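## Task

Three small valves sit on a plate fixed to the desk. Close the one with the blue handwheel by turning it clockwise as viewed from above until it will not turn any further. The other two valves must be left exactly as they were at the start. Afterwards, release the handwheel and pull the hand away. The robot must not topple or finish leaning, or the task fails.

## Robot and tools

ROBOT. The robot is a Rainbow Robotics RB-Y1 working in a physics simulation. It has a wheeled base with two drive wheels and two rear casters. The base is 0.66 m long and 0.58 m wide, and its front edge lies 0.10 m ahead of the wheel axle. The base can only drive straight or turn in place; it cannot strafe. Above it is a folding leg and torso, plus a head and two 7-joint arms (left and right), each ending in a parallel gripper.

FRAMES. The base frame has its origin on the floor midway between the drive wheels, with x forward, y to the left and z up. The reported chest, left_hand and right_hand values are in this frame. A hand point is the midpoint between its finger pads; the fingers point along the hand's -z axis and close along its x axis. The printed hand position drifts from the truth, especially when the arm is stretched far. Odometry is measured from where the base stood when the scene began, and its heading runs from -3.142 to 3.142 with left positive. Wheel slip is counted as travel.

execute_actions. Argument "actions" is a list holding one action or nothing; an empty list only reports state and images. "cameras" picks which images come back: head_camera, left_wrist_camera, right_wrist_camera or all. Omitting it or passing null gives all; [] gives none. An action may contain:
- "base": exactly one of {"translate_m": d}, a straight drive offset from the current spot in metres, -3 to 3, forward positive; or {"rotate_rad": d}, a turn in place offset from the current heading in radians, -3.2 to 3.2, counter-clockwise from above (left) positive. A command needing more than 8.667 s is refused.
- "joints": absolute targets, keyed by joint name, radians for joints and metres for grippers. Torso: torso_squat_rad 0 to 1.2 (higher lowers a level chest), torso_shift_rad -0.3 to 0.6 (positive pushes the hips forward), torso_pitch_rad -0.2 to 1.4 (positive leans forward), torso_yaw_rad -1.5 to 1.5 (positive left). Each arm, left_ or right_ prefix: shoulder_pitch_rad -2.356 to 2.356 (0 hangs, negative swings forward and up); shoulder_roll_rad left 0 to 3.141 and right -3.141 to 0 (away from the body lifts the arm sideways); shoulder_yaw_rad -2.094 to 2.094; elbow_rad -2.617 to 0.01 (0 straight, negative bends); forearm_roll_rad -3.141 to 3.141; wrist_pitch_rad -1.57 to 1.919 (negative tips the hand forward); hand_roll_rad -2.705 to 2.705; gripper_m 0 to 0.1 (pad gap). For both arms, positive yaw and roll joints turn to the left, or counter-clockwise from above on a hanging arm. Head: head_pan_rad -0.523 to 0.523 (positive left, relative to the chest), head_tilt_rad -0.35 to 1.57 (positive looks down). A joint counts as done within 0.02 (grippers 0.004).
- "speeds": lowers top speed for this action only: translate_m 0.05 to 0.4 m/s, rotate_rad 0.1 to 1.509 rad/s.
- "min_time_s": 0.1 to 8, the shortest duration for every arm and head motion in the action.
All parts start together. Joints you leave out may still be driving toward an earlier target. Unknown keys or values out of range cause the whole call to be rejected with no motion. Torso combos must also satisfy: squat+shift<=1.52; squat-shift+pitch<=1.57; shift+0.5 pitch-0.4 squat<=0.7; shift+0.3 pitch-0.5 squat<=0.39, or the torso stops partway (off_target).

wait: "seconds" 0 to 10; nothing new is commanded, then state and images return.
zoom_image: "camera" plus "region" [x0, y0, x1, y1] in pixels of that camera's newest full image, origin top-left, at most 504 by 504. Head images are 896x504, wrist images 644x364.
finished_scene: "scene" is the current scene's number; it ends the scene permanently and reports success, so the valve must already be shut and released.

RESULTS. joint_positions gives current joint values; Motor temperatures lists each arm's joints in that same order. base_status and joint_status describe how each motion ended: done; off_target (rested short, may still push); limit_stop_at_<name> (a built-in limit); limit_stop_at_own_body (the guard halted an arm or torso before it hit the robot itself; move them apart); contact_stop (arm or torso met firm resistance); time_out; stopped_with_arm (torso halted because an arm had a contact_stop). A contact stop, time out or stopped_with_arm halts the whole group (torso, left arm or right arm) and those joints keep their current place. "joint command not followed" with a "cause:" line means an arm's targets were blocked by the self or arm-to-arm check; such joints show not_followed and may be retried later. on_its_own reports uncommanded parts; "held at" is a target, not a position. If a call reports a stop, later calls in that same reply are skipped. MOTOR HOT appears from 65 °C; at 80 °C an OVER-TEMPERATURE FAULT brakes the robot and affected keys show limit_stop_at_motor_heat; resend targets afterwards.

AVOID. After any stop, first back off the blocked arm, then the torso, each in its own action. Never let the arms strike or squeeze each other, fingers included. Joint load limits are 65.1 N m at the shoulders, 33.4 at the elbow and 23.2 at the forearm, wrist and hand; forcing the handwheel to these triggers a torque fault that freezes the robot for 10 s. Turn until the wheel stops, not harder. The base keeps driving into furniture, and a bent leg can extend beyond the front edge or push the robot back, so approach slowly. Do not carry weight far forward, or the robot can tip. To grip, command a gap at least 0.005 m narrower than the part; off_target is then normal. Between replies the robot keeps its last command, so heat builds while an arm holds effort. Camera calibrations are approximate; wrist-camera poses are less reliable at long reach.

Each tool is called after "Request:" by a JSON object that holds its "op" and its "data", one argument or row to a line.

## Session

Request:
{"op": "execute_actions", "data": {
  "actions": [],
  "cameras": ["head_camera"]
}}

Scene clock: 0.00 s.
Motor temperatures (°C, as the motors report them): left_arm=[29 30 34 32 33 35 34] | right_arm=[30 32 35 31 33 42 35]
base_odometry: x=+0.000 y=+0.000 heading=+0.000 (m, m, rad; odometry frame)
base_status: not commanded
joint_positions: torso_squat_rad=+0.350 torso_shift_rad=+0.000 torso_pitch_rad=+0.000 torso_yaw_rad=-0.001 left_shoulder_pitch_rad=+0.006 left_shoulder_roll_rad=+0.029 left_shoulder_yaw_rad=+0.017 left_elbow_rad=-0.149 left_forearm_roll_rad=-0.012 left_wrist_pitch_rad=+0.010 left_hand_roll_rad=-0.019 left_gripper_m=+0.101 right_shoulder_pitch_rad=-0.007 right_shoulder_roll_rad=-0.032 right_shoulder_yaw_rad=-0.016 right_elbow_rad=-0.143 right_forearm_roll_rad=+0.017 right_wrist_pitch_rad=-0.028 right_hand_roll_rad=-0.014 right_gripper_m=+0.100 head_pan_rad=-0.001 head_tilt_rad=+0.400
joint_status: not commanded
chest: x=-0.2280 y=-0.0010 z=+1.2474 quat_wxyz=(+1.000, +0.001, +0.000, +0.000) (m; base frame)
left_hand: x=-0.1620 y=+0.2433 z=+0.5656 quat_wxyz=(+0.998, +0.017, -0.066, -0.008) (m; base frame)
right_hand: x=-0.1468 y=-0.2457 z=+0.5672 quat_wxyz=(+0.996, -0.016, -0.089, -0.004) (m; base frame)
pictures: head_camera
camera_calibration (this result's frames):
head_camera: T_world_to_cam=[[0.0111312, -0.998398, -0.0554677, 0.0764483], [-0.418453, 0.0457294, -0.907086, 1.29058], [0.90817, 0.0333076, -0.417274, 0.738856], [0, 0, 0, 1]] pos_world=[-0.131811, -0.0073011, 1.48321]
Images, in order (width x height): head_camera 896x504.

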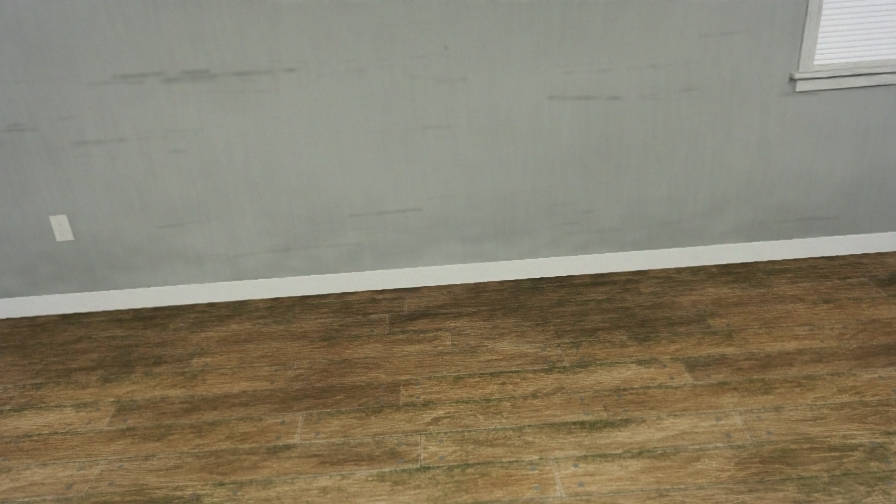

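Request:
{"op": "execute_actions", "data": {
  "actions": [
    {"base":{"rotate_rad":-1.3}}
  ],
  "cameras": ["head_camera"]
}}

Scene clock: 7.20 s.
Motor temperatures (°C, as the motors report them): left_arm=[29 30 34 32 33 35 34] | right_arm=[30 32 35 31 33 42 35]
base_odometry: x=+0.000 y=+0.000 heading=-1.299 (m, m, rad; odometry frame)
base_status: done
joint_positions: torso_squat_rad=+0.350 torso_shift_rad=+0.000 torso_pitch_rad=+0.000 torso_yaw_rad=-0.001 left_shoulder_pitch_rad=+0.006 left_shoulder_roll_rad=+0.029 left_shoulder_yaw_rad=+0.017 left_elbow_rad=-0.149 left_forearm_roll_rad=-0.012 left_wrist_pitch_rad=+0.010 left_hand_roll_rad=-0.019 left_gripper_m=+0.101 right_shoulder_pitch_rad=-0.007 right_shoulder_roll_rad=-0.032 right_shoulder_yaw_rad=-0.016 right_elbow_rad=-0.143 right_forearm_roll_rad=+0.017 right_wrist_pitch_rad=-0.028 right_hand_roll_rad=-0.014 right_gripper_m=+0.100 head_pan_rad=-0.001 head_tilt_rad=+0.400
joint_status: not commanded
chest: x=-0.2281 y=-0.0010 z=+1.2474 quat_wxyz=(+1.000, +0.001, +0.000, +0.000) (m; base frame)
left_hand: x=-0.1620 y=+0.2433 z=+0.5656 quat_wxyz=(+0.998, +0.017, -0.066, -0.008) (m; base frame)
right_hand: x=-0.1468 y=-0.2457 z=+0.5672 quat_wxyz=(+0.996, -0.016, -0.089, -0.004) (m; base frame)
pictures: head_camera
camera_calibration (this result's frames):
head_camera: T_world_to_cam=[[0.0111326, -0.998399, -0.0554536, 0.0764485], [-0.418426, 0.0457169, -0.9071, 1.29059], [0.908183, 0.0333016, -0.417247, 0.738851], [0, 0, 0, 1]] pos_world=[-0.131847, -0.00728072, 1.48322]
Images, in order (width x height): head_camera 896x504.

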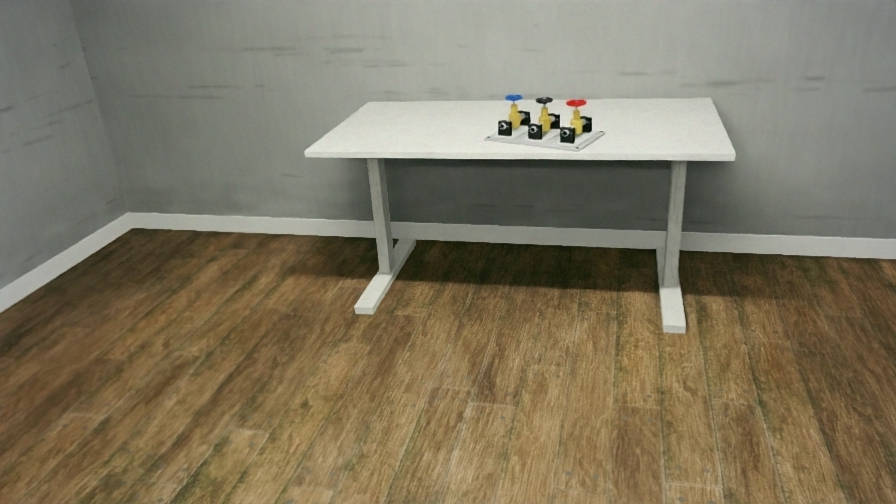

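Request:
{"op": "execute_actions", "data": {
  "actions": [
    {"base":{"rotate_rad":-0.11}}
  ],
  "cameras": []
}}

Request:
{"op": "execute_actions", "data": {
  "actions": [
    {"base":{"translate_m":1.95},"joints":{"left_shoulder_pitch_rad":-0.9,"left_shoulder_roll_rad":0.035,"left_shoulder_yaw_rad":-0.01,"left_elbow_rad":-0.9,"left_wrist_pitch_rad":1.62,"left_forearm_roll_rad":0.145,"left_hand_roll_rad":2.0,"left_gripper_m":0.078,"head_tilt_rad":0.7,"torso_pitch_rad":0.15,"torso_squat_rad":0.1}}
  ],
  "cameras": ["head_camera","left_wrist_camera"]
}}

Scene clock: 23.30 s.
Motor temperatures (°C, as the motors report them): left_arm=[29 30 34 31 33 35 34] | right_arm=[30 32 35 31 33 42 35]
base_odometry: x=+0.000 y=+0.000 heading=-1.409 (m, m, rad; odometry frame)
base_status: done
joint_positions: torso_squat_rad=+0.350 torso_shift_rad=+0.000 torso_pitch_rad=+0.000 torso_yaw_rad=-0.001 left_shoulder_pitch_rad=+0.006 left_shoulder_roll_rad=+0.029 left_shoulder_yaw_rad=+0.017 left_elbow_rad=-0.149 left_forearm_roll_rad=-0.012 left_wrist_pitch_rad=+0.010 left_hand_roll_rad=-0.019 left_gripper_m=+0.101 right_shoulder_pitch_rad=-0.007 right_shoulder_roll_rad=-0.032 right_shoulder_yaw_rad=-0.016 right_elbow_rad=-0.143 right_forearm_roll_rad=+0.017 right_wrist_pitch_rad=-0.028 right_hand_roll_rad=-0.014 right_gripper_m=+0.100 head_pan_rad=-0.001 head_tilt_rad=+0.400
joint_status: not commanded
chest: x=-0.2281 y=-0.0010 z=+1.2474 quat_wxyz=(+1.000, +0.001, +0.000, +0.000) (m; base frame)
left_hand: x=-0.1620 y=+0.2433 z=+0.5656 quat_wxyz=(+0.998, +0.017, -0.066, -0.008) (m; base frame)
right_hand: x=-0.1468 y=-0.2457 z=+0.5672 quat_wxyz=(+0.996, -0.016, -0.089, -0.004) (m; base frame)
pictures: none
No camera images: the call's "cameras" was empty. Leave "cameras" out to get every camera's image.

Scene clock: 29.73 s.
Motor temperatures (°C, as the motors report them): left_arm=[30 30 34 32 33 35 34] | right_arm=[30 32 35 31 33 42 35]
base_odometry: x=+0.313 y=-1.924 heading=-1.409 (m, m, rad; odometry frame)
base_status: done
joint_positions: torso_squat_rad=+0.100 torso_shift_rad=+0.000 torso_pitch_rad=+0.150 torso_yaw_rad=-0.001 left_shoulder_pitch_rad=-0.900 left_shoulder_roll_rad=+0.035 left_shoulder_yaw_rad=-0.010 left_elbow_rad=-0.900 left_forearm_roll_rad=+0.145 left_wrist_pitch_rad=+1.620 left_hand_roll_rad=+2.000 left_gripper_m=+0.078 right_shoulder_pitch_rad=-0.007 right_shoulder_roll_rad=-0.032 right_shoulder_yaw_rad=-0.016 right_elbow_rad=-0.143 right_forearm_roll_rad=+0.017 right_wrist_pitch_rad=-0.028 right_hand_roll_rad=-0.014 right_gripper_m=+0.100 head_pan_rad=-0.001 head_tilt_rad=+0.700
joint_status: all done
chest: x=-0.1818 y=-0.0010 z=+1.2830 quat_wxyz=(+0.997, +0.001, +0.075, +0.000) (m; base frame)
left_hand: x=+0.2683 y=+0.1143 z=+0.9149 quat_wxyz=(+0.651, +0.006, +0.020, +0.758) (m; base frame)
right_hand: x=-0.2030 y=-0.2457 z=+0.5982 quat_wxyz=(+1.000, -0.016, -0.014, -0.003) (m; base frame)
pictures: head_camera, left_wrist_camera
camera_calibration (this result's frames):
head_camera: T_world_to_cam=[[-0.0138424, -0.998367, -0.055425, 0.0739119], [-0.771654, 0.0459172, -0.634383, 0.900645], [0.635892, 0.0339875, -0.771029, 1.16971], [0, 0, 0, 1]] pos_world=[-0.0478014, -0.00731951, 1.47733]
left_wrist_camera: T_world_to_cam=[[-0.134015, 0.989389, -0.0561203, -0.0316767], [0.749157, 0.13822, 0.647811, -0.778533], [0.648694, 0.0447733, -0.759731, 0.604433], [0, 0, 0, 1]] pos_world=[0.186906, 0.111887, 0.961771]
Images, in order (width x height): head_camera 896x504, left_wrist_camera 644x364.

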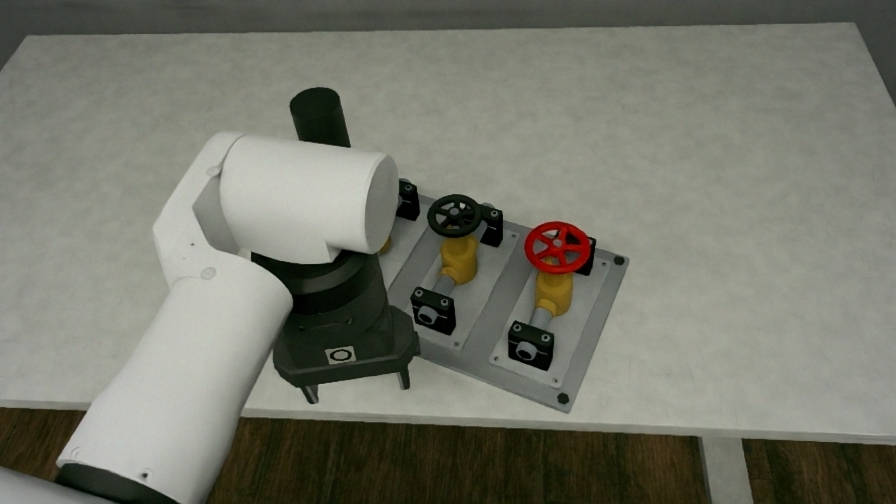

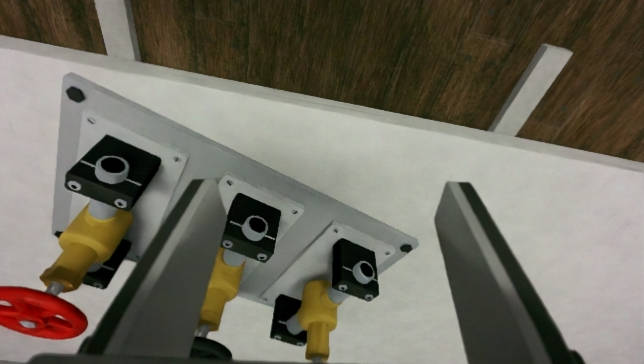

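Request:
{"op": "execute_actions", "data": {
  "actions": [
    {"joints":{"torso_pitch_rad":0,"left_wrist_pitch_rad":1.77,"head_tilt_rad":1.0}}
  ],
  "cameras": []
}}

Request:
{"op": "execute_actions", "data": {
  "actions": [
    {"base":{"translate_m":0.22}}
  ],
  "cameras": ["head_camera","left_wrist_camera"]
}}

Scene clock: 39.77 s.
Motor temperatures (°C, as the motors report them): left_arm=[30 30 34 32 33 35 34] | right_arm=[30 32 35 31 33 42 35]
base_odometry: x=+0.313 y=-1.924 heading=-1.409 (m, m, rad; odometry frame)
base_status: not commanded
joint_positions: torso_squat_rad=+0.100 torso_shift_rad=+0.000 torso_pitch_rad=+0.000 torso_yaw_rad=-0.001 left_shoulder_pitch_rad=-0.900 left_shoulder_roll_rad=+0.035 left_shoulder_yaw_rad=-0.010 left_elbow_rad=-0.900 left_forearm_roll_rad=+0.145 left_wrist_pitch_rad=+1.770 left_hand_roll_rad=+2.000 left_gripper_m=+0.078 right_shoulder_pitch_rad=-0.007 right_shoulder_roll_rad=-0.032 right_shoulder_yaw_rad=-0.016 right_elbow_rad=-0.143 right_forearm_roll_rad=+0.017 right_wrist_pitch_rad=-0.028 right_hand_roll_rad=-0.014 right_gripper_m=+0.100 head_pan_rad=-0.001 head_tilt_rad=+1.000
joint_status: all done
chest: x=-0.2281 y=-0.0011 z=+1.2864 quat_wxyz=(+1.000, +0.001, +0.000, +0.000) (m; base frame)
left_hand: x=+0.2388 y=+0.1237 z=+0.9884 quat_wxyz=(+0.652, +0.018, +0.002, +0.758) (m; base frame)
right_hand: x=-0.1467 y=-0.2457 z=+0.6062 quat_wxyz=(+0.996, -0.016, -0.089, -0.004) (m; base frame)
pictures: none
No camera images: the call's "cameras" was empty. Leave "cameras" out to get every camera's image.

Scene clock: 41.73 s.
Motor temperatures (°C, as the motors report them): left_arm=[30 30 34 32 33 35 34] | right_arm=[30 32 35 31 33 42 35]
base_odometry: x=+0.349 y=-2.142 heading=-1.410 (m, m, rad; odometry frame)
base_status: done
joint_positions: torso_squat_rad=+0.100 torso_shift_rad=+0.000 torso_pitch_rad=+0.000 torso_yaw_rad=-0.001 left_shoulder_pitch_rad=-0.900 left_shoulder_roll_rad=+0.035 left_shoulder_yaw_rad=-0.010 left_elbow_rad=-0.900 left_forearm_roll_rad=+0.145 left_wrist_pitch_rad=+1.770 left_hand_roll_rad=+2.000 left_gripper_m=+0.078 right_shoulder_pitch_rad=-0.007 right_shoulder_roll_rad=-0.032 right_shoulder_yaw_rad=-0.016 right_elbow_rad=-0.143 right_forearm_roll_rad=+0.017 right_wrist_pitch_rad=-0.028 right_hand_roll_rad=-0.014 right_gripper_m=+0.100 head_pan_rad=-0.001 head_tilt_rad=+1.000
joint_status: not commanded
chest: x=-0.2280 y=-0.0011 z=+1.2864 quat_wxyz=(+1.000, +0.001, +0.000, +0.000) (m; base frame)
left_hand: x=+0.2388 y=+0.1237 z=+0.9883 quat_wxyz=(+0.652, +0.018, +0.002, +0.758) (m; base frame)
right_hand: x=-0.1467 y=-0.2457 z=+0.6062 quat_wxyz=(+0.996, -0.016, -0.089, -0.004) (m; base frame)
pictures: head_camera, left_wrist_camera
camera_calibration (this result's frames):
head_camera: T_world_to_cam=[[-0.0218623, -0.99834, -0.0532816, 0.0685136], [-0.857798, 0.0461056, -0.511916, 0.64802], [0.513522, 0.0345132, -0.857382, 1.32807], [0, 0, 0, 1]] pos_world=[-0.124623, -0.0073132, 1.47404]
left_wrist_camera: T_world_to_cam=[[-0.132231, 0.99109, -0.0160124, -0.0811636], [0.745744, 0.110113, 0.65707, -0.810112], [0.652978, 0.074944, -0.753659, 0.668157], [0, 0, 0, 1]] pos_world=[0.157112, 0.11957, 1.03456]
Images, in order (width x height): head_camera 896x504, left_wrist_camera 644x364.

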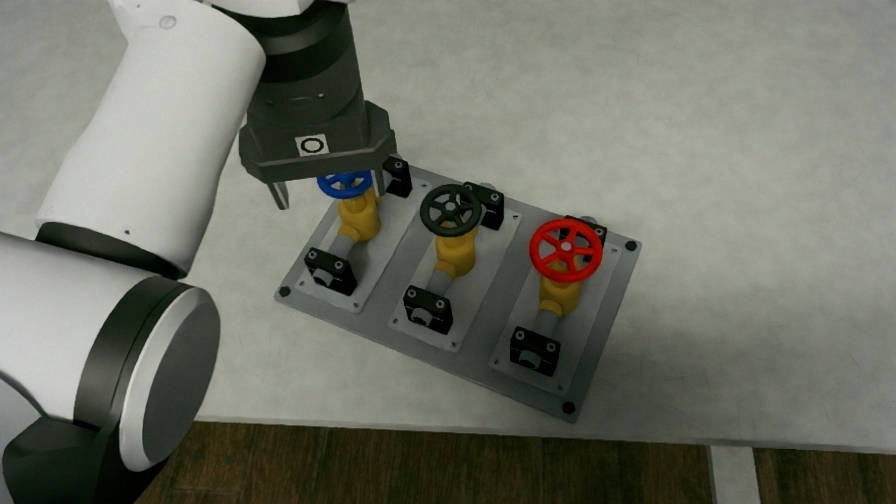

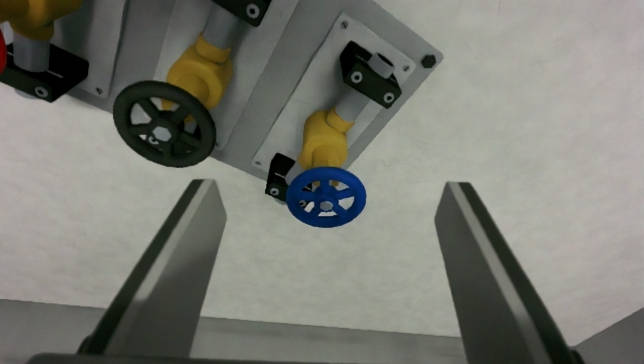

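Request:
{"op": "execute_actions", "data": {
  "actions": [
    {"base":{"translate_m":0.055},"joints":{"torso_pitch_rad":0.15,"left_wrist_pitch_rad":1.62,"torso_yaw_rad":0.04,"left_hand_roll_rad":2.65}}
  ],
  "cameras": ["left_wrist_camera"]
}}

Scene clock: 57.17 s.
Motor temperatures (°C, as the motors report them): left_arm=[31 30 34 33 33 35 34] | right_arm=[30 32 35 31 33 42 35]
base_odometry: x=+0.357 y=-2.196 heading=-1.410 (m, m, rad; odometry frame)
base_status: done
joint_positions: torso_squat_rad=+0.100 torso_shift_rad=+0.000 torso_pitch_rad=+0.150 torso_yaw_rad=+0.040 left_shoulder_pitch_rad=-0.900 left_shoulder_roll_rad=+0.035 left_shoulder_yaw_rad=-0.010 left_elbow_rad=-0.900 left_forearm_roll_rad=+0.145 left_wrist_pitch_rad=+1.620 left_hand_roll_rad=+2.650 left_gripper_m=+0.078 right_shoulder_pitch_rad=-0.007 right_shoulder_roll_rad=-0.032 right_shoulder_yaw_rad=-0.016 right_elbow_rad=-0.143 right_forearm_roll_rad=+0.017 right_wrist_pitch_rad=-0.028 right_hand_roll_rad=-0.014 right_gripper_m=+0.100 head_pan_rad=-0.001 head_tilt_rad=+1.000
joint_status: all done
chest: x=-0.1818 y=-0.0010 z=+1.2829 quat_wxyz=(+0.997, +0.002, +0.075, +0.020) (m; base frame)
left_hand: x=+0.2632 y=+0.1347 z=+0.9156 quat_wxyz=(+0.356, +0.013, +0.014, +0.934) (m; base frame)
right_hand: x=-0.1931 y=-0.2422 z=+0.5967 quat_wxyz=(+1.000, -0.013, -0.015, +0.018) (m; base frame)
pictures: left_wrist_camera
camera_calibration (this result's frames):
left_wrist_camera: T_world_to_cam=[[-0.734058, 0.678627, -0.0249693, 0.118709], [0.503818, 0.568887, 0.650027, -0.773362], [0.455331, 0.464578, -0.7595, 0.601503], [0, 0, 0, 1]] pos_world=[0.20289, 0.0799512, 0.962513]
Images, in order (width x height): left_wrist_camera 644x364.

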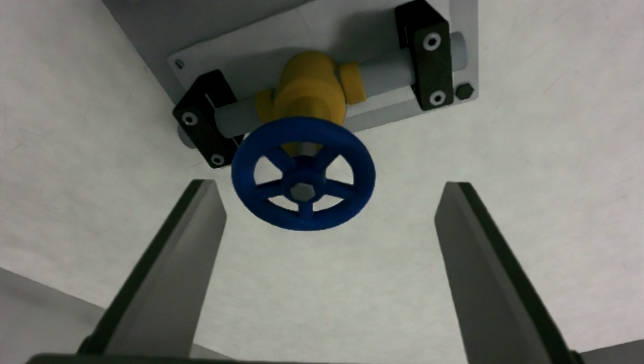

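Request:
{"op": "execute_actions", "data": {
  "actions": [
    {"base":{"translate_m":0.011},"joints":{"torso_yaw_rad":0.031,"torso_squat_rad":0.33}}
  ],
  "cameras": ["left_wrist_camera"]
}}

Request:
{"op": "execute_actions", "data": {
  "actions": [
    {"joints":{"left_hand_roll_rad":1.08}}
  ],
  "cameras": ["left_wrist_camera"]
}}

Scene clock: 68.17 s.
Motor temperatures (°C, as the motors report them): left_arm=[31 30 34 33 33 35 34] | right_arm=[30 32 35 31 33 42 35]
base_odometry: x=+0.359 y=-2.207 heading=-1.410 (m, m, rad; odometry frame)
base_status: done
joint_positions: torso_squat_rad=+0.330 torso_shift_rad=+0.000 torso_pitch_rad=+0.150 torso_yaw_rad=+0.031 left_shoulder_pitch_rad=-0.900 left_shoulder_roll_rad=+0.035 left_shoulder_yaw_rad=-0.010 left_elbow_rad=-0.900 left_forearm_roll_rad=+0.145 left_wrist_pitch_rad=+1.620 left_hand_roll_rad=+2.650 left_gripper_m=+0.078 right_shoulder_pitch_rad=-0.007 right_shoulder_roll_rad=-0.032 right_shoulder_yaw_rad=-0.016 right_elbow_rad=-0.144 right_forearm_roll_rad=+0.017 right_wrist_pitch_rad=-0.028 right_hand_roll_rad=-0.014 right_gripper_m=+0.100 head_pan_rad=-0.001 head_tilt_rad=+1.000
joint_status: all done
chest: x=-0.1819 y=-0.0010 z=+1.2487 quat_wxyz=(+0.997, +0.002, +0.075, +0.016) (m; base frame)
left_hand: x=+0.2643 y=+0.1303 z=+0.8812 quat_wxyz=(+0.360, +0.013, +0.015, +0.933) (m; base frame)
right_hand: x=-0.1951 y=-0.2429 z=+0.5627 quat_wxyz=(+1.000, -0.014, -0.015, +0.013) (m; base frame)
pictures: left_wrist_camera
camera_calibration (this result's frames):
left_wrist_camera: T_world_to_cam=[[-0.728058, 0.685019, -0.0260989, 0.120249], [0.508603, 0.565301, 0.649429, -0.749422], [0.459625, 0.459547, -0.759975, 0.576871], [0, 0, 0, 1]] pos_world=[0.203562, 0.0761765, 0.928242]
Images, in order (width x height): left_wrist_camera 644x364.

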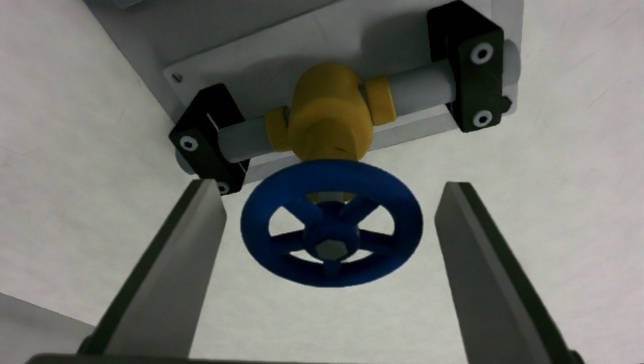

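Scene clock: 69.80 s.
Motor temperatures (°C, as the motors report them): left_arm=[31 30 34 33 33 35 34] | right_arm=[30 32 35 31 33 42 35]
base_odometry: x=+0.359 y=-2.207 heading=-1.410 (m, m, rad; odometry frame)
base_status: not commanded
joint_positions: torso_squat_rad=+0.330 torso_shift_rad=+0.000 torso_pitch_rad=+0.150 torso_yaw_rad=+0.031 left_shoulder_pitch_rad=-0.899 left_shoulder_roll_rad=+0.038 left_shoulder_yaw_rad=-0.010 left_elbow_rad=-0.900 left_forearm_roll_rad=+0.144 left_wrist_pitch_rad=+1.620 left_hand_roll_rad=+1.080 left_gripper_m=+0.079 right_shoulder_pitch_rad=-0.007 right_shoulder_roll_rad=-0.032 right_shoulder_yaw_rad=-0.016 right_elbow_rad=-0.144 right_forearm_roll_rad=+0.017 right_wrist_pitch_rad=-0.028 right_hand_roll_rad=-0.014 right_gripper_m=+0.100 head_pan_rad=-0.001 head_tilt_rad=+1.000
joint_status: all done
chest: x=-0.1819 y=-0.0009 z=+1.2487 quat_wxyz=(+0.997, +0.002, +0.075, +0.016) (m; base frame)
left_hand: x=+0.2644 y=+0.1329 z=+0.8810 quat_wxyz=(+0.914, +0.001, +0.019, +0.406) (m; base frame)
right_hand: x=-0.1951 y=-0.2429 z=+0.5628 quat_wxyz=(+1.000, -0.014, -0.015, +0.013) (m; base frame)
pictures: left_wrist_camera
camera_calibration (this result's frames):
left_wrist_camera: T_world_to_cam=[[0.68089, 0.728626, -0.0741199, -0.217482], [0.578877, -0.473415, 0.663913, -0.644089], [0.448655, -0.494958, -0.744128, 0.69121], [0, 0, 0, 1]] pos_world=[0.210815, 0.195661, 0.925848]
Images, in order (width x height): left_wrist_camera 644x364.

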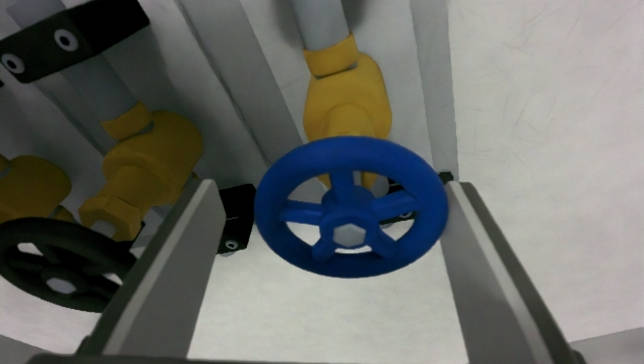

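Request:
{"op": "execute_actions", "data": {
  "actions": [
    {"base":{"translate_m":0.008},"joints":{"torso_yaw_rad":0.048,"torso_squat_rad":0.36}}
  ],
  "cameras": ["left_wrist_camera"]
}}

Request:
{"op": "execute_actions", "data": {
  "actions": [
    {"joints":{"left_hand_roll_rad":2.65}}
  ],
  "cameras": ["left_wrist_camera"]
}}

Request:
{"op": "execute_actions", "data": {
  "actions": [
    {"joints":{"left_gripper_m":0.04}}
  ],
  "cameras": []
}}

Request:
{"op": "execute_actions", "data": {
  "actions": [
    {"joints":{"left_hand_roll_rad":1.0}}
  ],
  "cameras": []
}}

Scene clock: 79.70 s.
Motor temperatures (°C, as the motors report them): left_arm=[31 31 34 33 34 35 34] | right_arm=[30 32 35 31 33 42 35]
base_odometry: x=+0.360 y=-2.215 heading=-1.410 (m, m, rad; odometry frame)
base_status: done
joint_positions: torso_squat_rad=+0.360 torso_shift_rad=+0.000 torso_pitch_rad=+0.150 torso_yaw_rad=+0.048 left_shoulder_pitch_rad=-0.900 left_shoulder_roll_rad=+0.035 left_shoulder_yaw_rad=-0.010 left_elbow_rad=-0.900 left_forearm_roll_rad=+0.145 left_wrist_pitch_rad=+1.620 left_hand_roll_rad=+1.080 left_gripper_m=+0.078 right_shoulder_pitch_rad=-0.007 right_shoulder_roll_rad=-0.032 right_shoulder_yaw_rad=-0.016 right_elbow_rad=-0.144 right_forearm_roll_rad=+0.017 right_wrist_pitch_rad=-0.028 right_hand_roll_rad=-0.014 right_gripper_m=+0.100 head_pan_rad=-0.001 head_tilt_rad=+1.000
joint_status: all done
chest: x=-0.1819 y=-0.0010 z=+1.2416 quat_wxyz=(+0.997, +0.002, +0.075, +0.024) (m; base frame)
left_hand: x=+0.2620 y=+0.1390 z=+0.8743 quat_wxyz=(+0.911, +0.000, +0.019, +0.413) (m; base frame)
right_hand: x=-0.1911 y=-0.2414 z=+0.5550 quat_wxyz=(+1.000, -0.012, -0.015, +0.021) (m; base frame)
pictures: left_wrist_camera
camera_calibration (this result's frames):
left_wrist_camera: T_world_to_cam=[[0.670312, 0.738313, -0.074665, -0.218898], [0.585768, -0.464662, 0.664052, -0.638472], [0.455585, -0.488859, -0.743949, 0.687575], [0, 0, 0, 1]] pos_world=[0.207478, 0.201069, 0.919156]
Images, in order (width x height): left_wrist_camera 644x364.

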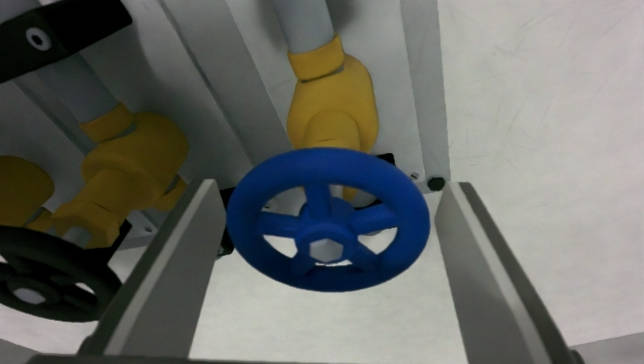

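Scene clock: 81.33 s.
Motor temperatures (°C, as the motors report them): left_arm=[31 31 34 33 34 35 34] | right_arm=[30 32 35 31 33 42 35]
base_odometry: x=+0.360 y=-2.215 heading=-1.410 (m, m, rad; odometry frame)
base_status: not commanded
joint_positions: torso_squat_rad=+0.360 torso_shift_rad=+0.000 torso_pitch_rad=+0.150 torso_yaw_rad=+0.048 left_shoulder_pitch_rad=-0.900 left_shoulder_roll_rad=+0.035 left_shoulder_yaw_rad=-0.010 left_elbow_rad=-0.900 left_forearm_roll_rad=+0.145 left_wrist_pitch_rad=+1.620 left_hand_roll_rad=+2.650 left_gripper_m=+0.078 right_shoulder_pitch_rad=-0.007 right_shoulder_roll_rad=-0.032 right_shoulder_yaw_rad=-0.016 right_elbow_rad=-0.144 right_forearm_roll_rad=+0.017 right_wrist_pitch_rad=-0.028 right_hand_roll_rad=-0.014 right_gripper_m=+0.100 head_pan_rad=-0.001 head_tilt_rad=+1.000
joint_status: all done
chest: x=-0.1819 y=-0.0010 z=+1.2416 quat_wxyz=(+0.997, +0.002, +0.075, +0.024) (m; base frame)
left_hand: x=+0.2620 y=+0.1390 z=+0.8743 quat_wxyz=(+0.352, +0.014, +0.014, +0.936) (m; base frame)
right_hand: x=-0.1911 y=-0.2414 z=+0.5550 quat_wxyz=(+1.000, -0.012, -0.015, +0.021) (m; base frame)
pictures: left_wrist_camera
camera_calibration (this result's frames):
left_wrist_camera: T_world_to_cam=[[-0.739685, 0.672533, -0.0237864, 0.115148], [0.499153, 0.572013, 0.650882, -0.748384], [0.451346, 0.469574, -0.758806, 0.568438], [0, 0, 0, 1]] pos_world=[0.202169, 0.0837209, 0.921183]
Images, in order (width x height): left_wrist_camera 644x364.

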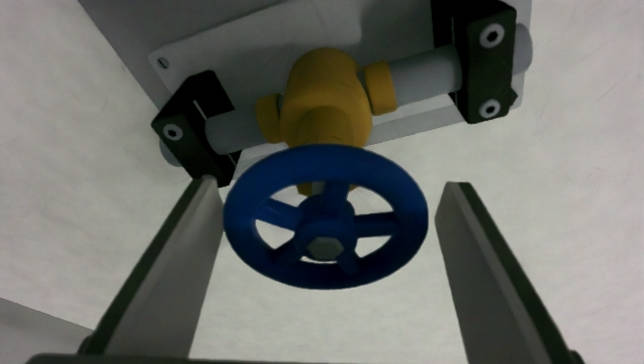

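Scene clock: 82.20 s.
Motor temperatures (°C, as the motors report them): left_arm=[31 31 34 33 34 35 34] | right_arm=[30 32 35 31 33 42 35]
base_odometry: x=+0.360 y=-2.215 heading=-1.410 (m, m, rad; odometry frame)
base_status: not commanded
joint_positions: torso_squat_rad=+0.360 torso_shift_rad=+0.000 torso_pitch_rad=+0.150 torso_yaw_rad=+0.048 left_shoulder_pitch_rad=-0.900 left_shoulder_roll_rad=+0.035 left_shoulder_yaw_rad=-0.010 left_elbow_rad=-0.900 left_forearm_roll_rad=+0.145 left_wrist_pitch_rad=+1.620 left_hand_roll_rad=+2.650 left_gripper_m=+0.064 right_shoulder_pitch_rad=-0.007 right_shoulder_roll_rad=-0.032 right_shoulder_yaw_rad=-0.016 right_elbow_rad=-0.144 right_forearm_roll_rad=+0.017 right_wrist_pitch_rad=-0.028 right_hand_roll_rad=-0.014 right_gripper_m=+0.100 head_pan_rad=-0.001 head_tilt_rad=+1.000
joint_status: left_gripper_m off_target (ended at +0.064, target +0.040)
chest: x=-0.1818 y=-0.0010 z=+1.2416 quat_wxyz=(+0.997, +0.002, +0.075, +0.024) (m; base frame)
left_hand: x=+0.2622 y=+0.1387 z=+0.8744 quat_wxyz=(+0.352, +0.013, +0.014, +0.936) (m; base frame)
right_hand: x=-0.1911 y=-0.2414 z=+0.5550 quat_wxyz=(+1.000, -0.012, -0.015, +0.021) (m; base frame)
pictures: none
No camera images: the call's "cameras" was empty. Leave "cameras" out to get every camera's image.

Scene clock: 83.90 s.
Motor temperatures (°C, as the motors report them): left_arm=[31 31 34 33 34 35 34] | right_arm=[30 32 35 31 33 42 35]
base_odometry: x=+0.360 y=-2.215 heading=-1.410 (m, m, rad; odometry frame)
base_status: not commanded
joint_positions: torso_squat_rad=+0.360 torso_shift_rad=+0.000 torso_pitch_rad=+0.150 torso_yaw_rad=+0.048 left_shoulder_pitch_rad=-0.900 left_shoulder_roll_rad=+0.035 left_shoulder_yaw_rad=-0.010 left_elbow_rad=-0.900 left_forearm_roll_rad=+0.145 left_wrist_pitch_rad=+1.620 left_hand_roll_rad=+1.001 left_gripper_m=+0.064 right_shoulder_pitch_rad=-0.007 right_shoulder_roll_rad=-0.032 right_shoulder_yaw_rad=-0.016 right_elbow_rad=-0.144 right_forearm_roll_rad=+0.017 right_wrist_pitch_rad=-0.028 right_hand_roll_rad=-0.014 right_gripper_m=+0.100 head_pan_rad=-0.001 head_tilt_rad=+1.000
joint_status: all done
chest: x=-0.1818 y=-0.0010 z=+1.2416 quat_wxyz=(+0.997, +0.002, +0.075, +0.024) (m; base frame)
left_hand: x=+0.2622 y=+0.1385 z=+0.8745 quat_wxyz=(+0.926, -0.001, +0.019, +0.376) (m; base frame)
right_hand: x=-0.1911 y=-0.2414 z=+0.5550 quat_wxyz=(+1.000, -0.012, -0.015, +0.021) (m; base frame)
pictures: none
No camera images: the call's "cameras" was empty. Leave "cameras" out to get every camera's image.

Well centred, and the spacing is wide enough to rewind in place.

Request:
{"op": "execute_actions", "data": {
  "actions": [
    {"joints":{"left_hand_roll_rad":-2.65}}
  ],
  "cameras": ["left_wrist_camera"]
}}

Request:
{"op": "execute_actions", "data": {
  "actions": [
    {"joints":{"left_gripper_m":0.076}}
  ],
  "cameras": []
}}

Request:
{"op": "execute_actions", "data": {
  "actions": [
    {"joints":{"left_hand_roll_rad":2.65,"torso_squat_rad":0.385}}
  ],
  "cameras": []
}}

Request:
{"op": "execute_actions", "data": {
  "actions": [
    {"joints":{"left_gripper_m":0.04}}
  ],
  "cameras": ["left_wrist_camera"]
}}

Request:
{"op": "execute_actions", "data": {
  "actions": [
    {"joints":{"left_hand_roll_rad":0.0}}
  ],
  "cameras": ["left_wrist_camera"]
}}

Request:
{"op": "execute_actions", "data": {
  "actions": [
    {"joints":{"left_hand_roll_rad":-2.0}}
  ],
  "cameras": ["left_wrist_camera"]
}}

Request:
{"op": "execute_actions", "data": {
  "actions": [
    {"joints":{"left_hand_roll_rad":-2.65}}
  ],
  "cameras": ["left_wrist_camera"]
}}

Request:
{"op": "execute_actions", "data": {
  "actions": [
    {"joints":{"left_gripper_m":0.076}}
  ],
  "cameras": []
}}

Scene clock: 98.57 s.
Motor temperatures (°C, as the motors report them): left_arm=[31 30 34 33 34 35 35] | right_arm=[30 32 35 31 33 42 35]
base_odometry: x=+0.360 y=-2.215 heading=-1.410 (m, m, rad; odometry frame)
base_status: not commanded
joint_positions: torso_squat_rad=+0.360 torso_shift_rad=+0.000 torso_pitch_rad=+0.150 torso_yaw_rad=+0.048 left_shoulder_pitch_rad=-0.900 left_shoulder_roll_rad=+0.035 left_shoulder_yaw_rad=-0.010 left_elbow_rad=-0.900 left_forearm_roll_rad=+0.145 left_wrist_pitch_rad=+1.620 left_hand_roll_rad=-2.649 left_gripper_m=+0.064 right_shoulder_pitch_rad=-0.007 right_shoulder_roll_rad=-0.032 right_shoulder_yaw_rad=-0.016 right_elbow_rad=-0.144 right_forearm_roll_rad=+0.017 right_wrist_pitch_rad=-0.028 right_hand_roll_rad=-0.014 right_gripper_m=+0.100 head_pan_rad=-0.001 head_tilt_rad=+1.000
joint_status: all done
chest: x=-0.1818 y=-0.0010 z=+1.2416 quat_wxyz=(+0.997, +0.002, +0.075, +0.024) (m; base frame)
left_hand: x=+0.2622 y=+0.1386 z=+0.8745 quat_wxyz=(+0.131, -0.018, -0.006, -0.991) (m; base frame)
right_hand: x=-0.1911 y=-0.2414 z=+0.5550 quat_wxyz=(+1.000, -0.012, -0.015, +0.021) (m; base frame)
pictures: left_wrist_camera
camera_calibration (this result's frames):
left_wrist_camera: T_world_to_cam=[[-0.970242, -0.242131, -0.00170001, 0.283491], [-0.180394, 0.718135, 0.672117, -0.609052], [-0.16152, 0.652423, -0.740443, 0.687954], [0, 0, 0, 1]] pos_world=[0.276304, 0.0571866, 0.919227]
Images, in order (width x height): left_wrist_camera 644x364.

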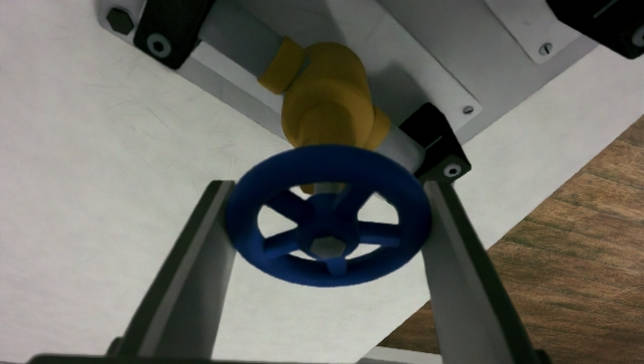

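Scene clock: 99.40 s.
Motor temperatures (°C, as the motors report them): left_arm=[31 30 34 33 34 35 35] | right_arm=[30 32 35 31 33 42 35]
base_odometry: x=+0.360 y=-2.215 heading=-1.410 (m, m, rad; odometry frame)
base_status: not commanded
joint_positions: torso_squat_rad=+0.360 torso_shift_rad=+0.000 torso_pitch_rad=+0.150 torso_yaw_rad=+0.048 left_shoulder_pitch_rad=-0.900 left_shoulder_roll_rad=+0.035 left_shoulder_yaw_rad=-0.010 left_elbow_rad=-0.900 left_forearm_roll_rad=+0.145 left_wrist_pitch_rad=+1.620 left_hand_roll_rad=-2.650 left_gripper_m=+0.076 right_shoulder_pitch_rad=-0.007 right_shoulder_roll_rad=-0.032 right_shoulder_yaw_rad=-0.016 right_elbow_rad=-0.144 right_forearm_roll_rad=+0.017 right_wrist_pitch_rad=-0.028 right_hand_roll_rad=-0.014 right_gripper_m=+0.100 head_pan_rad=-0.001 head_tilt_rad=+1.000
joint_status: all done
chest: x=-0.1818 y=-0.0010 z=+1.2416 quat_wxyz=(+0.997, +0.002, +0.075, +0.024) (m; base frame)
left_hand: x=+0.2622 y=+0.1386 z=+0.8745 quat_wxyz=(+0.131, -0.018, -0.006, -0.991) (m; base frame)
right_hand: x=-0.1911 y=-0.2414 z=+0.5550 quat_wxyz=(+1.000, -0.012, -0.015, +0.021) (m; base frame)
pictures: none
No camera images: the call's "cameras" was empty. Leave "cameras" out to get every camera's image.

Scene clock: 103.53 s.
Motor temperatures (°C, as the motors report them): left_arm=[31 30 34 33 33 35 35] | right_arm=[30 32 35 31 33 42 35]
base_odometry: x=+0.360 y=-2.215 heading=-1.410 (m, m, rad; odometry frame)
base_status: not commanded
joint_positions: torso_squat_rad=+0.385 torso_shift_rad=+0.000 torso_pitch_rad=+0.150 torso_yaw_rad=+0.048 left_shoulder_pitch_rad=-0.900 left_shoulder_roll_rad=+0.035 left_shoulder_yaw_rad=-0.010 left_elbow_rad=-0.900 left_forearm_roll_rad=+0.145 left_wrist_pitch_rad=+1.620 left_hand_roll_rad=+2.650 left_gripper_m=+0.076 right_shoulder_pitch_rad=-0.007 right_shoulder_roll_rad=-0.032 right_shoulder_yaw_rad=-0.016 right_elbow_rad=-0.144 right_forearm_roll_rad=+0.017 right_wrist_pitch_rad=-0.028 right_hand_roll_rad=-0.014 right_gripper_m=+0.100 head_pan_rad=-0.001 head_tilt_rad=+1.000
joint_status: all done
chest: x=-0.1819 y=-0.0010 z=+1.2352 quat_wxyz=(+0.997, +0.002, +0.075, +0.024) (m; base frame)
left_hand: x=+0.2621 y=+0.1386 z=+0.8682 quat_wxyz=(+0.353, +0.013, +0.014, +0.936) (m; base frame)
right_hand: x=-0.1911 y=-0.2414 z=+0.5487 quat_wxyz=(+1.000, -0.012, -0.015, +0.021) (m; base frame)
pictures: none
No camera images: the call's "cameras" was empty. Leave "cameras" out to get every camera's image.

Scene clock: 104.37 s.
Motor temperatures (°C, as the motors report them): left_arm=[31 30 34 33 33 35 35] | right_arm=[30 32 35 31 33 42 35]
base_odometry: x=+0.360 y=-2.215 heading=-1.410 (m, m, rad; odometry frame)
base_status: not commanded
joint_positions: torso_squat_rad=+0.385 torso_shift_rad=+0.000 torso_pitch_rad=+0.150 torso_yaw_rad=+0.048 left_shoulder_pitch_rad=-0.900 left_shoulder_roll_rad=+0.035 left_shoulder_yaw_rad=-0.010 left_elbow_rad=-0.900 left_forearm_roll_rad=+0.145 left_wrist_pitch_rad=+1.620 left_hand_roll_rad=+2.650 left_gripper_m=+0.064 right_shoulder_pitch_rad=-0.007 right_shoulder_roll_rad=-0.032 right_shoulder_yaw_rad=-0.016 right_elbow_rad=-0.144 right_forearm_roll_rad=+0.017 right_wrist_pitch_rad=-0.028 right_hand_roll_rad=-0.014 right_gripper_m=+0.100 head_pan_rad=-0.001 head_tilt_rad=+1.000
joint_status: left_gripper_m off_target (ended at +0.064, target +0.040)
chest: x=-0.1819 y=-0.0010 z=+1.2352 quat_wxyz=(+0.997, +0.002, +0.075, +0.024) (m; base frame)
left_hand: x=+0.2621 y=+0.1386 z=+0.8682 quat_wxyz=(+0.353, +0.013, +0.014, +0.936) (m; base frame)
right_hand: x=-0.1911 y=-0.2414 z=+0.5487 quat_wxyz=(+1.000, -0.012, -0.015, +0.021) (m; base frame)
pictures: left_wrist_camera
camera_calibration (this result's frames):
left_wrist_camera: T_world_to_cam=[[-0.739398, 0.672816, -0.0246941, 0.116052], [0.498906, 0.572169, 0.650934, -0.744259], [0.452088, 0.468979, -0.758733, 0.563716], [0, 0, 0, 1]] pos_world=[0.202275, 0.08339, 0.915039]
Images, in order (width x height): left_wrist_camera 644x364.

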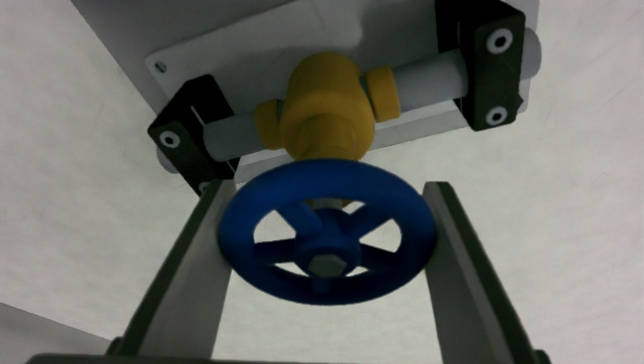

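Scene clock: 106.73 s.
Motor temperatures (°C, as the motors report them): left_arm=[31 30 34 33 33 35 35] | right_arm=[30 32 35 31 33 42 35]
base_odometry: x=+0.360 y=-2.215 heading=-1.410 (m, m, rad; odometry frame)
base_status: not commanded
joint_positions: torso_squat_rad=+0.385 torso_shift_rad=+0.000 torso_pitch_rad=+0.150 torso_yaw_rad=+0.048 left_shoulder_pitch_rad=-0.900 left_shoulder_roll_rad=+0.035 left_shoulder_yaw_rad=-0.010 left_elbow_rad=-0.900 left_forearm_roll_rad=+0.145 left_wrist_pitch_rad=+1.620 left_hand_roll_rad=+0.001 left_gripper_m=+0.064 right_shoulder_pitch_rad=-0.007 right_shoulder_roll_rad=-0.032 right_shoulder_yaw_rad=-0.016 right_elbow_rad=-0.144 right_forearm_roll_rad=+0.017 right_wrist_pitch_rad=-0.028 right_hand_roll_rad=-0.014 right_gripper_m=+0.100 head_pan_rad=-0.001 head_tilt_rad=+1.000
joint_status: all done
chest: x=-0.1819 y=-0.0010 z=+1.2352 quat_wxyz=(+0.997, +0.002, +0.075, +0.024) (m; base frame)
left_hand: x=+0.2623 y=+0.1390 z=+0.8682 quat_wxyz=(+0.993, -0.010, +0.016, -0.114) (m; base frame)
right_hand: x=-0.1911 y=-0.2414 z=+0.5487 quat_wxyz=(+1.000, -0.012, -0.015, +0.021) (m; base frame)
pictures: left_wrist_camera
camera_calibration (this result's frames):
left_wrist_camera: T_world_to_cam=[[0.967101, -0.244903, -0.0688365, -0.165779], [-0.130229, -0.709057, 0.693021, -0.437973], [-0.218532, -0.661257, -0.717624, 0.860831], [0, 0, 0, 1]] pos_world=[0.291407, 0.218082, 0.909865]
Images, in order (width x height): left_wrist_camera 644x364.

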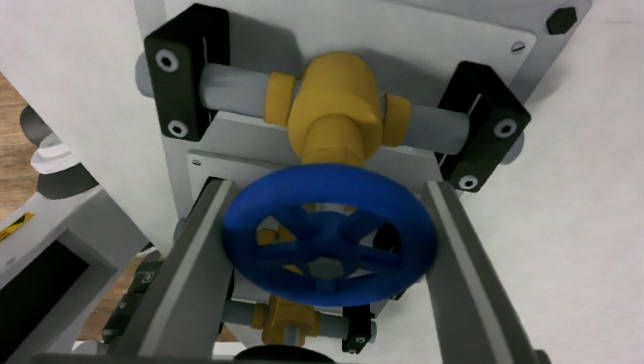

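Scene clock: 108.63 s.
Motor temperatures (°C, as the motors report them): left_arm=[31 30 34 33 33 35 35] | right_arm=[30 32 35 31 33 42 35]
base_odometry: x=+0.360 y=-2.215 heading=-1.410 (m, m, rad; odometry frame)
base_status: not commanded
joint_positions: torso_squat_rad=+0.385 torso_shift_rad=+0.000 torso_pitch_rad=+0.150 torso_yaw_rad=+0.048 left_shoulder_pitch_rad=-0.900 left_shoulder_roll_rad=+0.035 left_shoulder_yaw_rad=-0.010 left_elbow_rad=-0.900 left_forearm_roll_rad=+0.145 left_wrist_pitch_rad=+1.620 left_hand_roll_rad=-1.999 left_gripper_m=+0.064 right_shoulder_pitch_rad=-0.007 right_shoulder_roll_rad=-0.032 right_shoulder_yaw_rad=-0.016 right_elbow_rad=-0.144 right_forearm_roll_rad=+0.017 right_wrist_pitch_rad=-0.028 right_hand_roll_rad=-0.014 right_gripper_m=+0.100 head_pan_rad=-0.001 head_tilt_rad=+1.000
joint_status: all done
chest: x=-0.1818 y=-0.0010 z=+1.2352 quat_wxyz=(+0.997, +0.002, +0.075, +0.024) (m; base frame)
left_hand: x=+0.2624 y=+0.1383 z=+0.8684 quat_wxyz=(+0.441, -0.019, +0.000, -0.897) (m; base frame)
right_hand: x=-0.1911 y=-0.2414 z=+0.5487 quat_wxyz=(+1.000, -0.012, -0.015, +0.021) (m; base frame)
pictures: left_wrist_camera
camera_calibration (this result's frames):
left_wrist_camera: T_world_to_cam=[[-0.626555, -0.77936, -0.0050837, 0.270687], [-0.566848, 0.451213, 0.689268, -0.481262], [-0.534894, 0.434746, -0.724489, 0.797856], [0, 0, 0, 1]] pos_world=[0.323567, 0.0812494, 0.911132]
Images, in order (width x height): left_wrist_camera 644x364.

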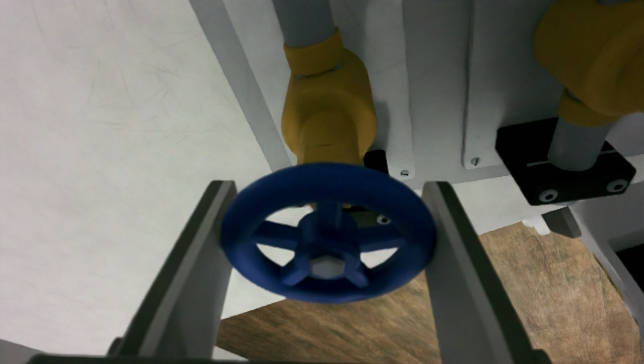

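Scene clock: 109.67 s.
Motor temperatures (°C, as the motors report them): left_arm=[31 30 34 33 33 35 35] | right_arm=[30 32 35 31 33 42 35]
base_odometry: x=+0.360 y=-2.215 heading=-1.410 (m, m, rad; odometry frame)
base_status: not commanded
joint_positions: torso_squat_rad=+0.385 torso_shift_rad=+0.000 torso_pitch_rad=+0.150 torso_yaw_rad=+0.048 left_shoulder_pitch_rad=-0.900 left_shoulder_roll_rad=+0.035 left_shoulder_yaw_rad=-0.010 left_elbow_rad=-0.900 left_forearm_roll_rad=+0.145 left_wrist_pitch_rad=+1.620 left_hand_roll_rad=-2.649 left_gripper_m=+0.064 right_shoulder_pitch_rad=-0.007 right_shoulder_roll_rad=-0.032 right_shoulder_yaw_rad=-0.016 right_elbow_rad=-0.144 right_forearm_roll_rad=+0.017 right_wrist_pitch_rad=-0.028 right_hand_roll_rad=-0.014 right_gripper_m=+0.100 head_pan_rad=-0.001 head_tilt_rad=+1.000
joint_status: all done
chest: x=-0.1818 y=-0.0010 z=+1.2352 quat_wxyz=(+0.997, +0.002, +0.075, +0.024) (m; base frame)
left_hand: x=+0.2621 y=+0.1385 z=+0.8681 quat_wxyz=(+0.131, -0.018, -0.006, -0.991) (m; base frame)
right_hand: x=-0.1911 y=-0.2414 z=+0.5487 quat_wxyz=(+1.000, -0.012, -0.015, +0.021) (m; base frame)
pictures: left_wrist_camera
camera_calibration (this result's frames):
left_wrist_camera: T_world_to_cam=[[-0.970268, -0.242028, -0.00157009, 0.283264], [-0.180263, 0.718298, 0.671977, -0.604623], [-0.16151, 0.652281, -0.74057, 0.683443], [0, 0, 0, 1]] pos_world=[0.276233, 0.0570601, 0.912875]
Images, in order (width x height): left_wrist_camera 644x364.

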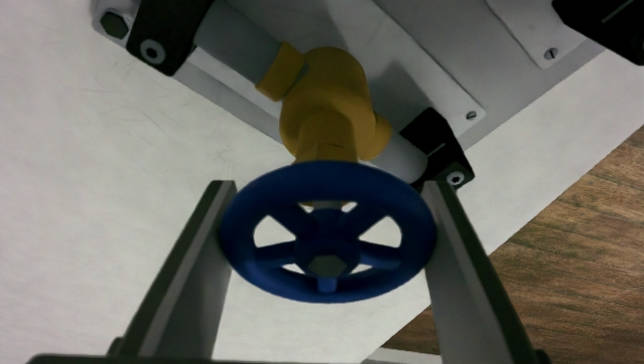

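Scene clock: 110.50 s.
Motor temperatures (°C, as the motors report them): left_arm=[31 30 34 33 33 35 35] | right_arm=[30 32 35 31 33 42 35]
base_odometry: x=+0.360 y=-2.215 heading=-1.410 (m, m, rad; odometry frame)
base_status: not commanded
joint_positions: torso_squat_rad=+0.385 torso_shift_rad=+0.000 torso_pitch_rad=+0.150 torso_yaw_rad=+0.048 left_shoulder_pitch_rad=-0.900 left_shoulder_roll_rad=+0.035 left_shoulder_yaw_rad=-0.010 left_elbow_rad=-0.900 left_forearm_roll_rad=+0.145 left_wrist_pitch_rad=+1.620 left_hand_roll_rad=-2.650 left_gripper_m=+0.076 right_shoulder_pitch_rad=-0.007 right_shoulder_roll_rad=-0.032 right_shoulder_yaw_rad=-0.016 right_elbow_rad=-0.144 right_forearm_roll_rad=+0.017 right_wrist_pitch_rad=-0.028 right_hand_roll_rad=-0.014 right_gripper_m=+0.100 head_pan_rad=-0.001 head_tilt_rad=+1.000
joint_status: all done
chest: x=-0.1818 y=-0.0010 z=+1.2352 quat_wxyz=(+0.997, +0.002, +0.075, +0.024) (m; base frame)
left_hand: x=+0.2621 y=+0.1385 z=+0.8681 quat_wxyz=(+0.131, -0.018, -0.006, -0.991) (m; base frame)
right_hand: x=-0.1911 y=-0.2414 z=+0.5487 quat_wxyz=(+1.000, -0.012, -0.015, +0.021) (m; base frame)
pictures: none
No camera images: the call's "cameras" was empty. Leave "cameras" out to get every camera's image.

Slipping, so it's tight.

Request:
{"op": "execute_actions", "data": {
  "actions": [
    {"joints":{"torso_squat_rad":0.1,"torso_pitch_rad":0}}
  ],
  "cameras": []
}}

Request:
{"op": "execute_actions", "data": {
  "actions": [
    {"base":{"translate_m":-0.4}}
  ],
  "cameras": []
}}

Request:
{"op": "finished_scene", "data": {
  "scene": 2
}}

Scene clock: 119.00 s.
Motor temperatures (°C, as the motors report them): left_arm=[31 30 34 33 33 35 35] | right_arm=[30 32 35 31 33 42 35]
base_odometry: x=+0.360 y=-2.215 heading=-1.410 (m, m, rad; odometry frame)
base_status: not commanded
joint_positions: torso_squat_rad=+0.100 torso_shift_rad=+0.000 torso_pitch_rad=+0.000 torso_yaw_rad=+0.048 left_shoulder_pitch_rad=-0.900 left_shoulder_roll_rad=+0.035 left_shoulder_yaw_rad=-0.010 left_elbow_rad=-0.900 left_forearm_roll_rad=+0.145 left_wrist_pitch_rad=+1.620 left_hand_roll_rad=-2.650 left_gripper_m=+0.076 right_shoulder_pitch_rad=-0.007 right_shoulder_roll_rad=-0.032 right_shoulder_yaw_rad=-0.016 right_elbow_rad=-0.144 right_forearm_roll_rad=+0.017 right_wrist_pitch_rad=-0.028 right_hand_roll_rad=-0.014 right_gripper_m=+0.100 head_pan_rad=-0.001 head_tilt_rad=+1.000
joint_status: all done
chest: x=-0.2281 y=-0.0011 z=+1.2864 quat_wxyz=(+1.000, +0.001, +0.000, +0.024) (m; base frame)
left_hand: x=+0.2657 y=+0.1384 z=+0.9898 quat_wxyz=(+0.130, +0.056, -0.016, -0.990) (m; base frame)
right_hand: x=-0.1347 y=-0.2414 z=+0.6062 quat_wxyz=(+0.996, -0.014, -0.090, +0.020) (m; base frame)
pictures: none
No camera images: the call's "cameras" was empty. Leave "cameras" out to get every camera's image.

Scene clock: 121.70 s.
Motor temperatures (°C, as the motors report them): left_arm=[31 30 34 33 33 35 35] | right_arm=[30 32 35 31 33 42 35]
base_odometry: x=+0.297 y=-1.820 heading=-1.412 (m, m, rad; odometry frame)
base_status: done
joint_positions: torso_squat_rad=+0.100 torso_shift_rad=+0.000 torso_pitch_rad=+0.000 torso_yaw_rad=+0.048 left_shoulder_pitch_rad=-0.900 left_shoulder_roll_rad=+0.035 left_shoulder_yaw_rad=-0.010 left_elbow_rad=-0.900 left_forearm_roll_rad=+0.145 left_wrist_pitch_rad=+1.620 left_hand_roll_rad=-2.650 left_gripper_m=+0.076 right_shoulder_pitch_rad=-0.007 right_shoulder_roll_rad=-0.032 right_shoulder_yaw_rad=-0.016 right_elbow_rad=-0.143 right_forearm_roll_rad=+0.017 right_wrist_pitch_rad=-0.028 right_hand_roll_rad=-0.014 right_gripper_m=+0.100 head_pan_rad=-0.001 head_tilt_rad=+1.000
joint_status: not commanded
chest: x=-0.2281 y=-0.0011 z=+1.2864 quat_wxyz=(+1.000, +0.001, +0.000, +0.024) (m; base frame)
left_hand: x=+0.2657 y=+0.1384 z=+0.9897 quat_wxyz=(+0.130, +0.056, -0.016, -0.990) (m; base frame)
right_hand: x=-0.1349 y=-0.2414 z=+0.6062 quat_wxyz=(+0.996, -0.014, -0.090, +0.020) (m; base frame)
pictures: none
No camera images: the call's "cameras" was empty. Leave "cameras" out to get every camera's image.

The scene is finished: the task was done.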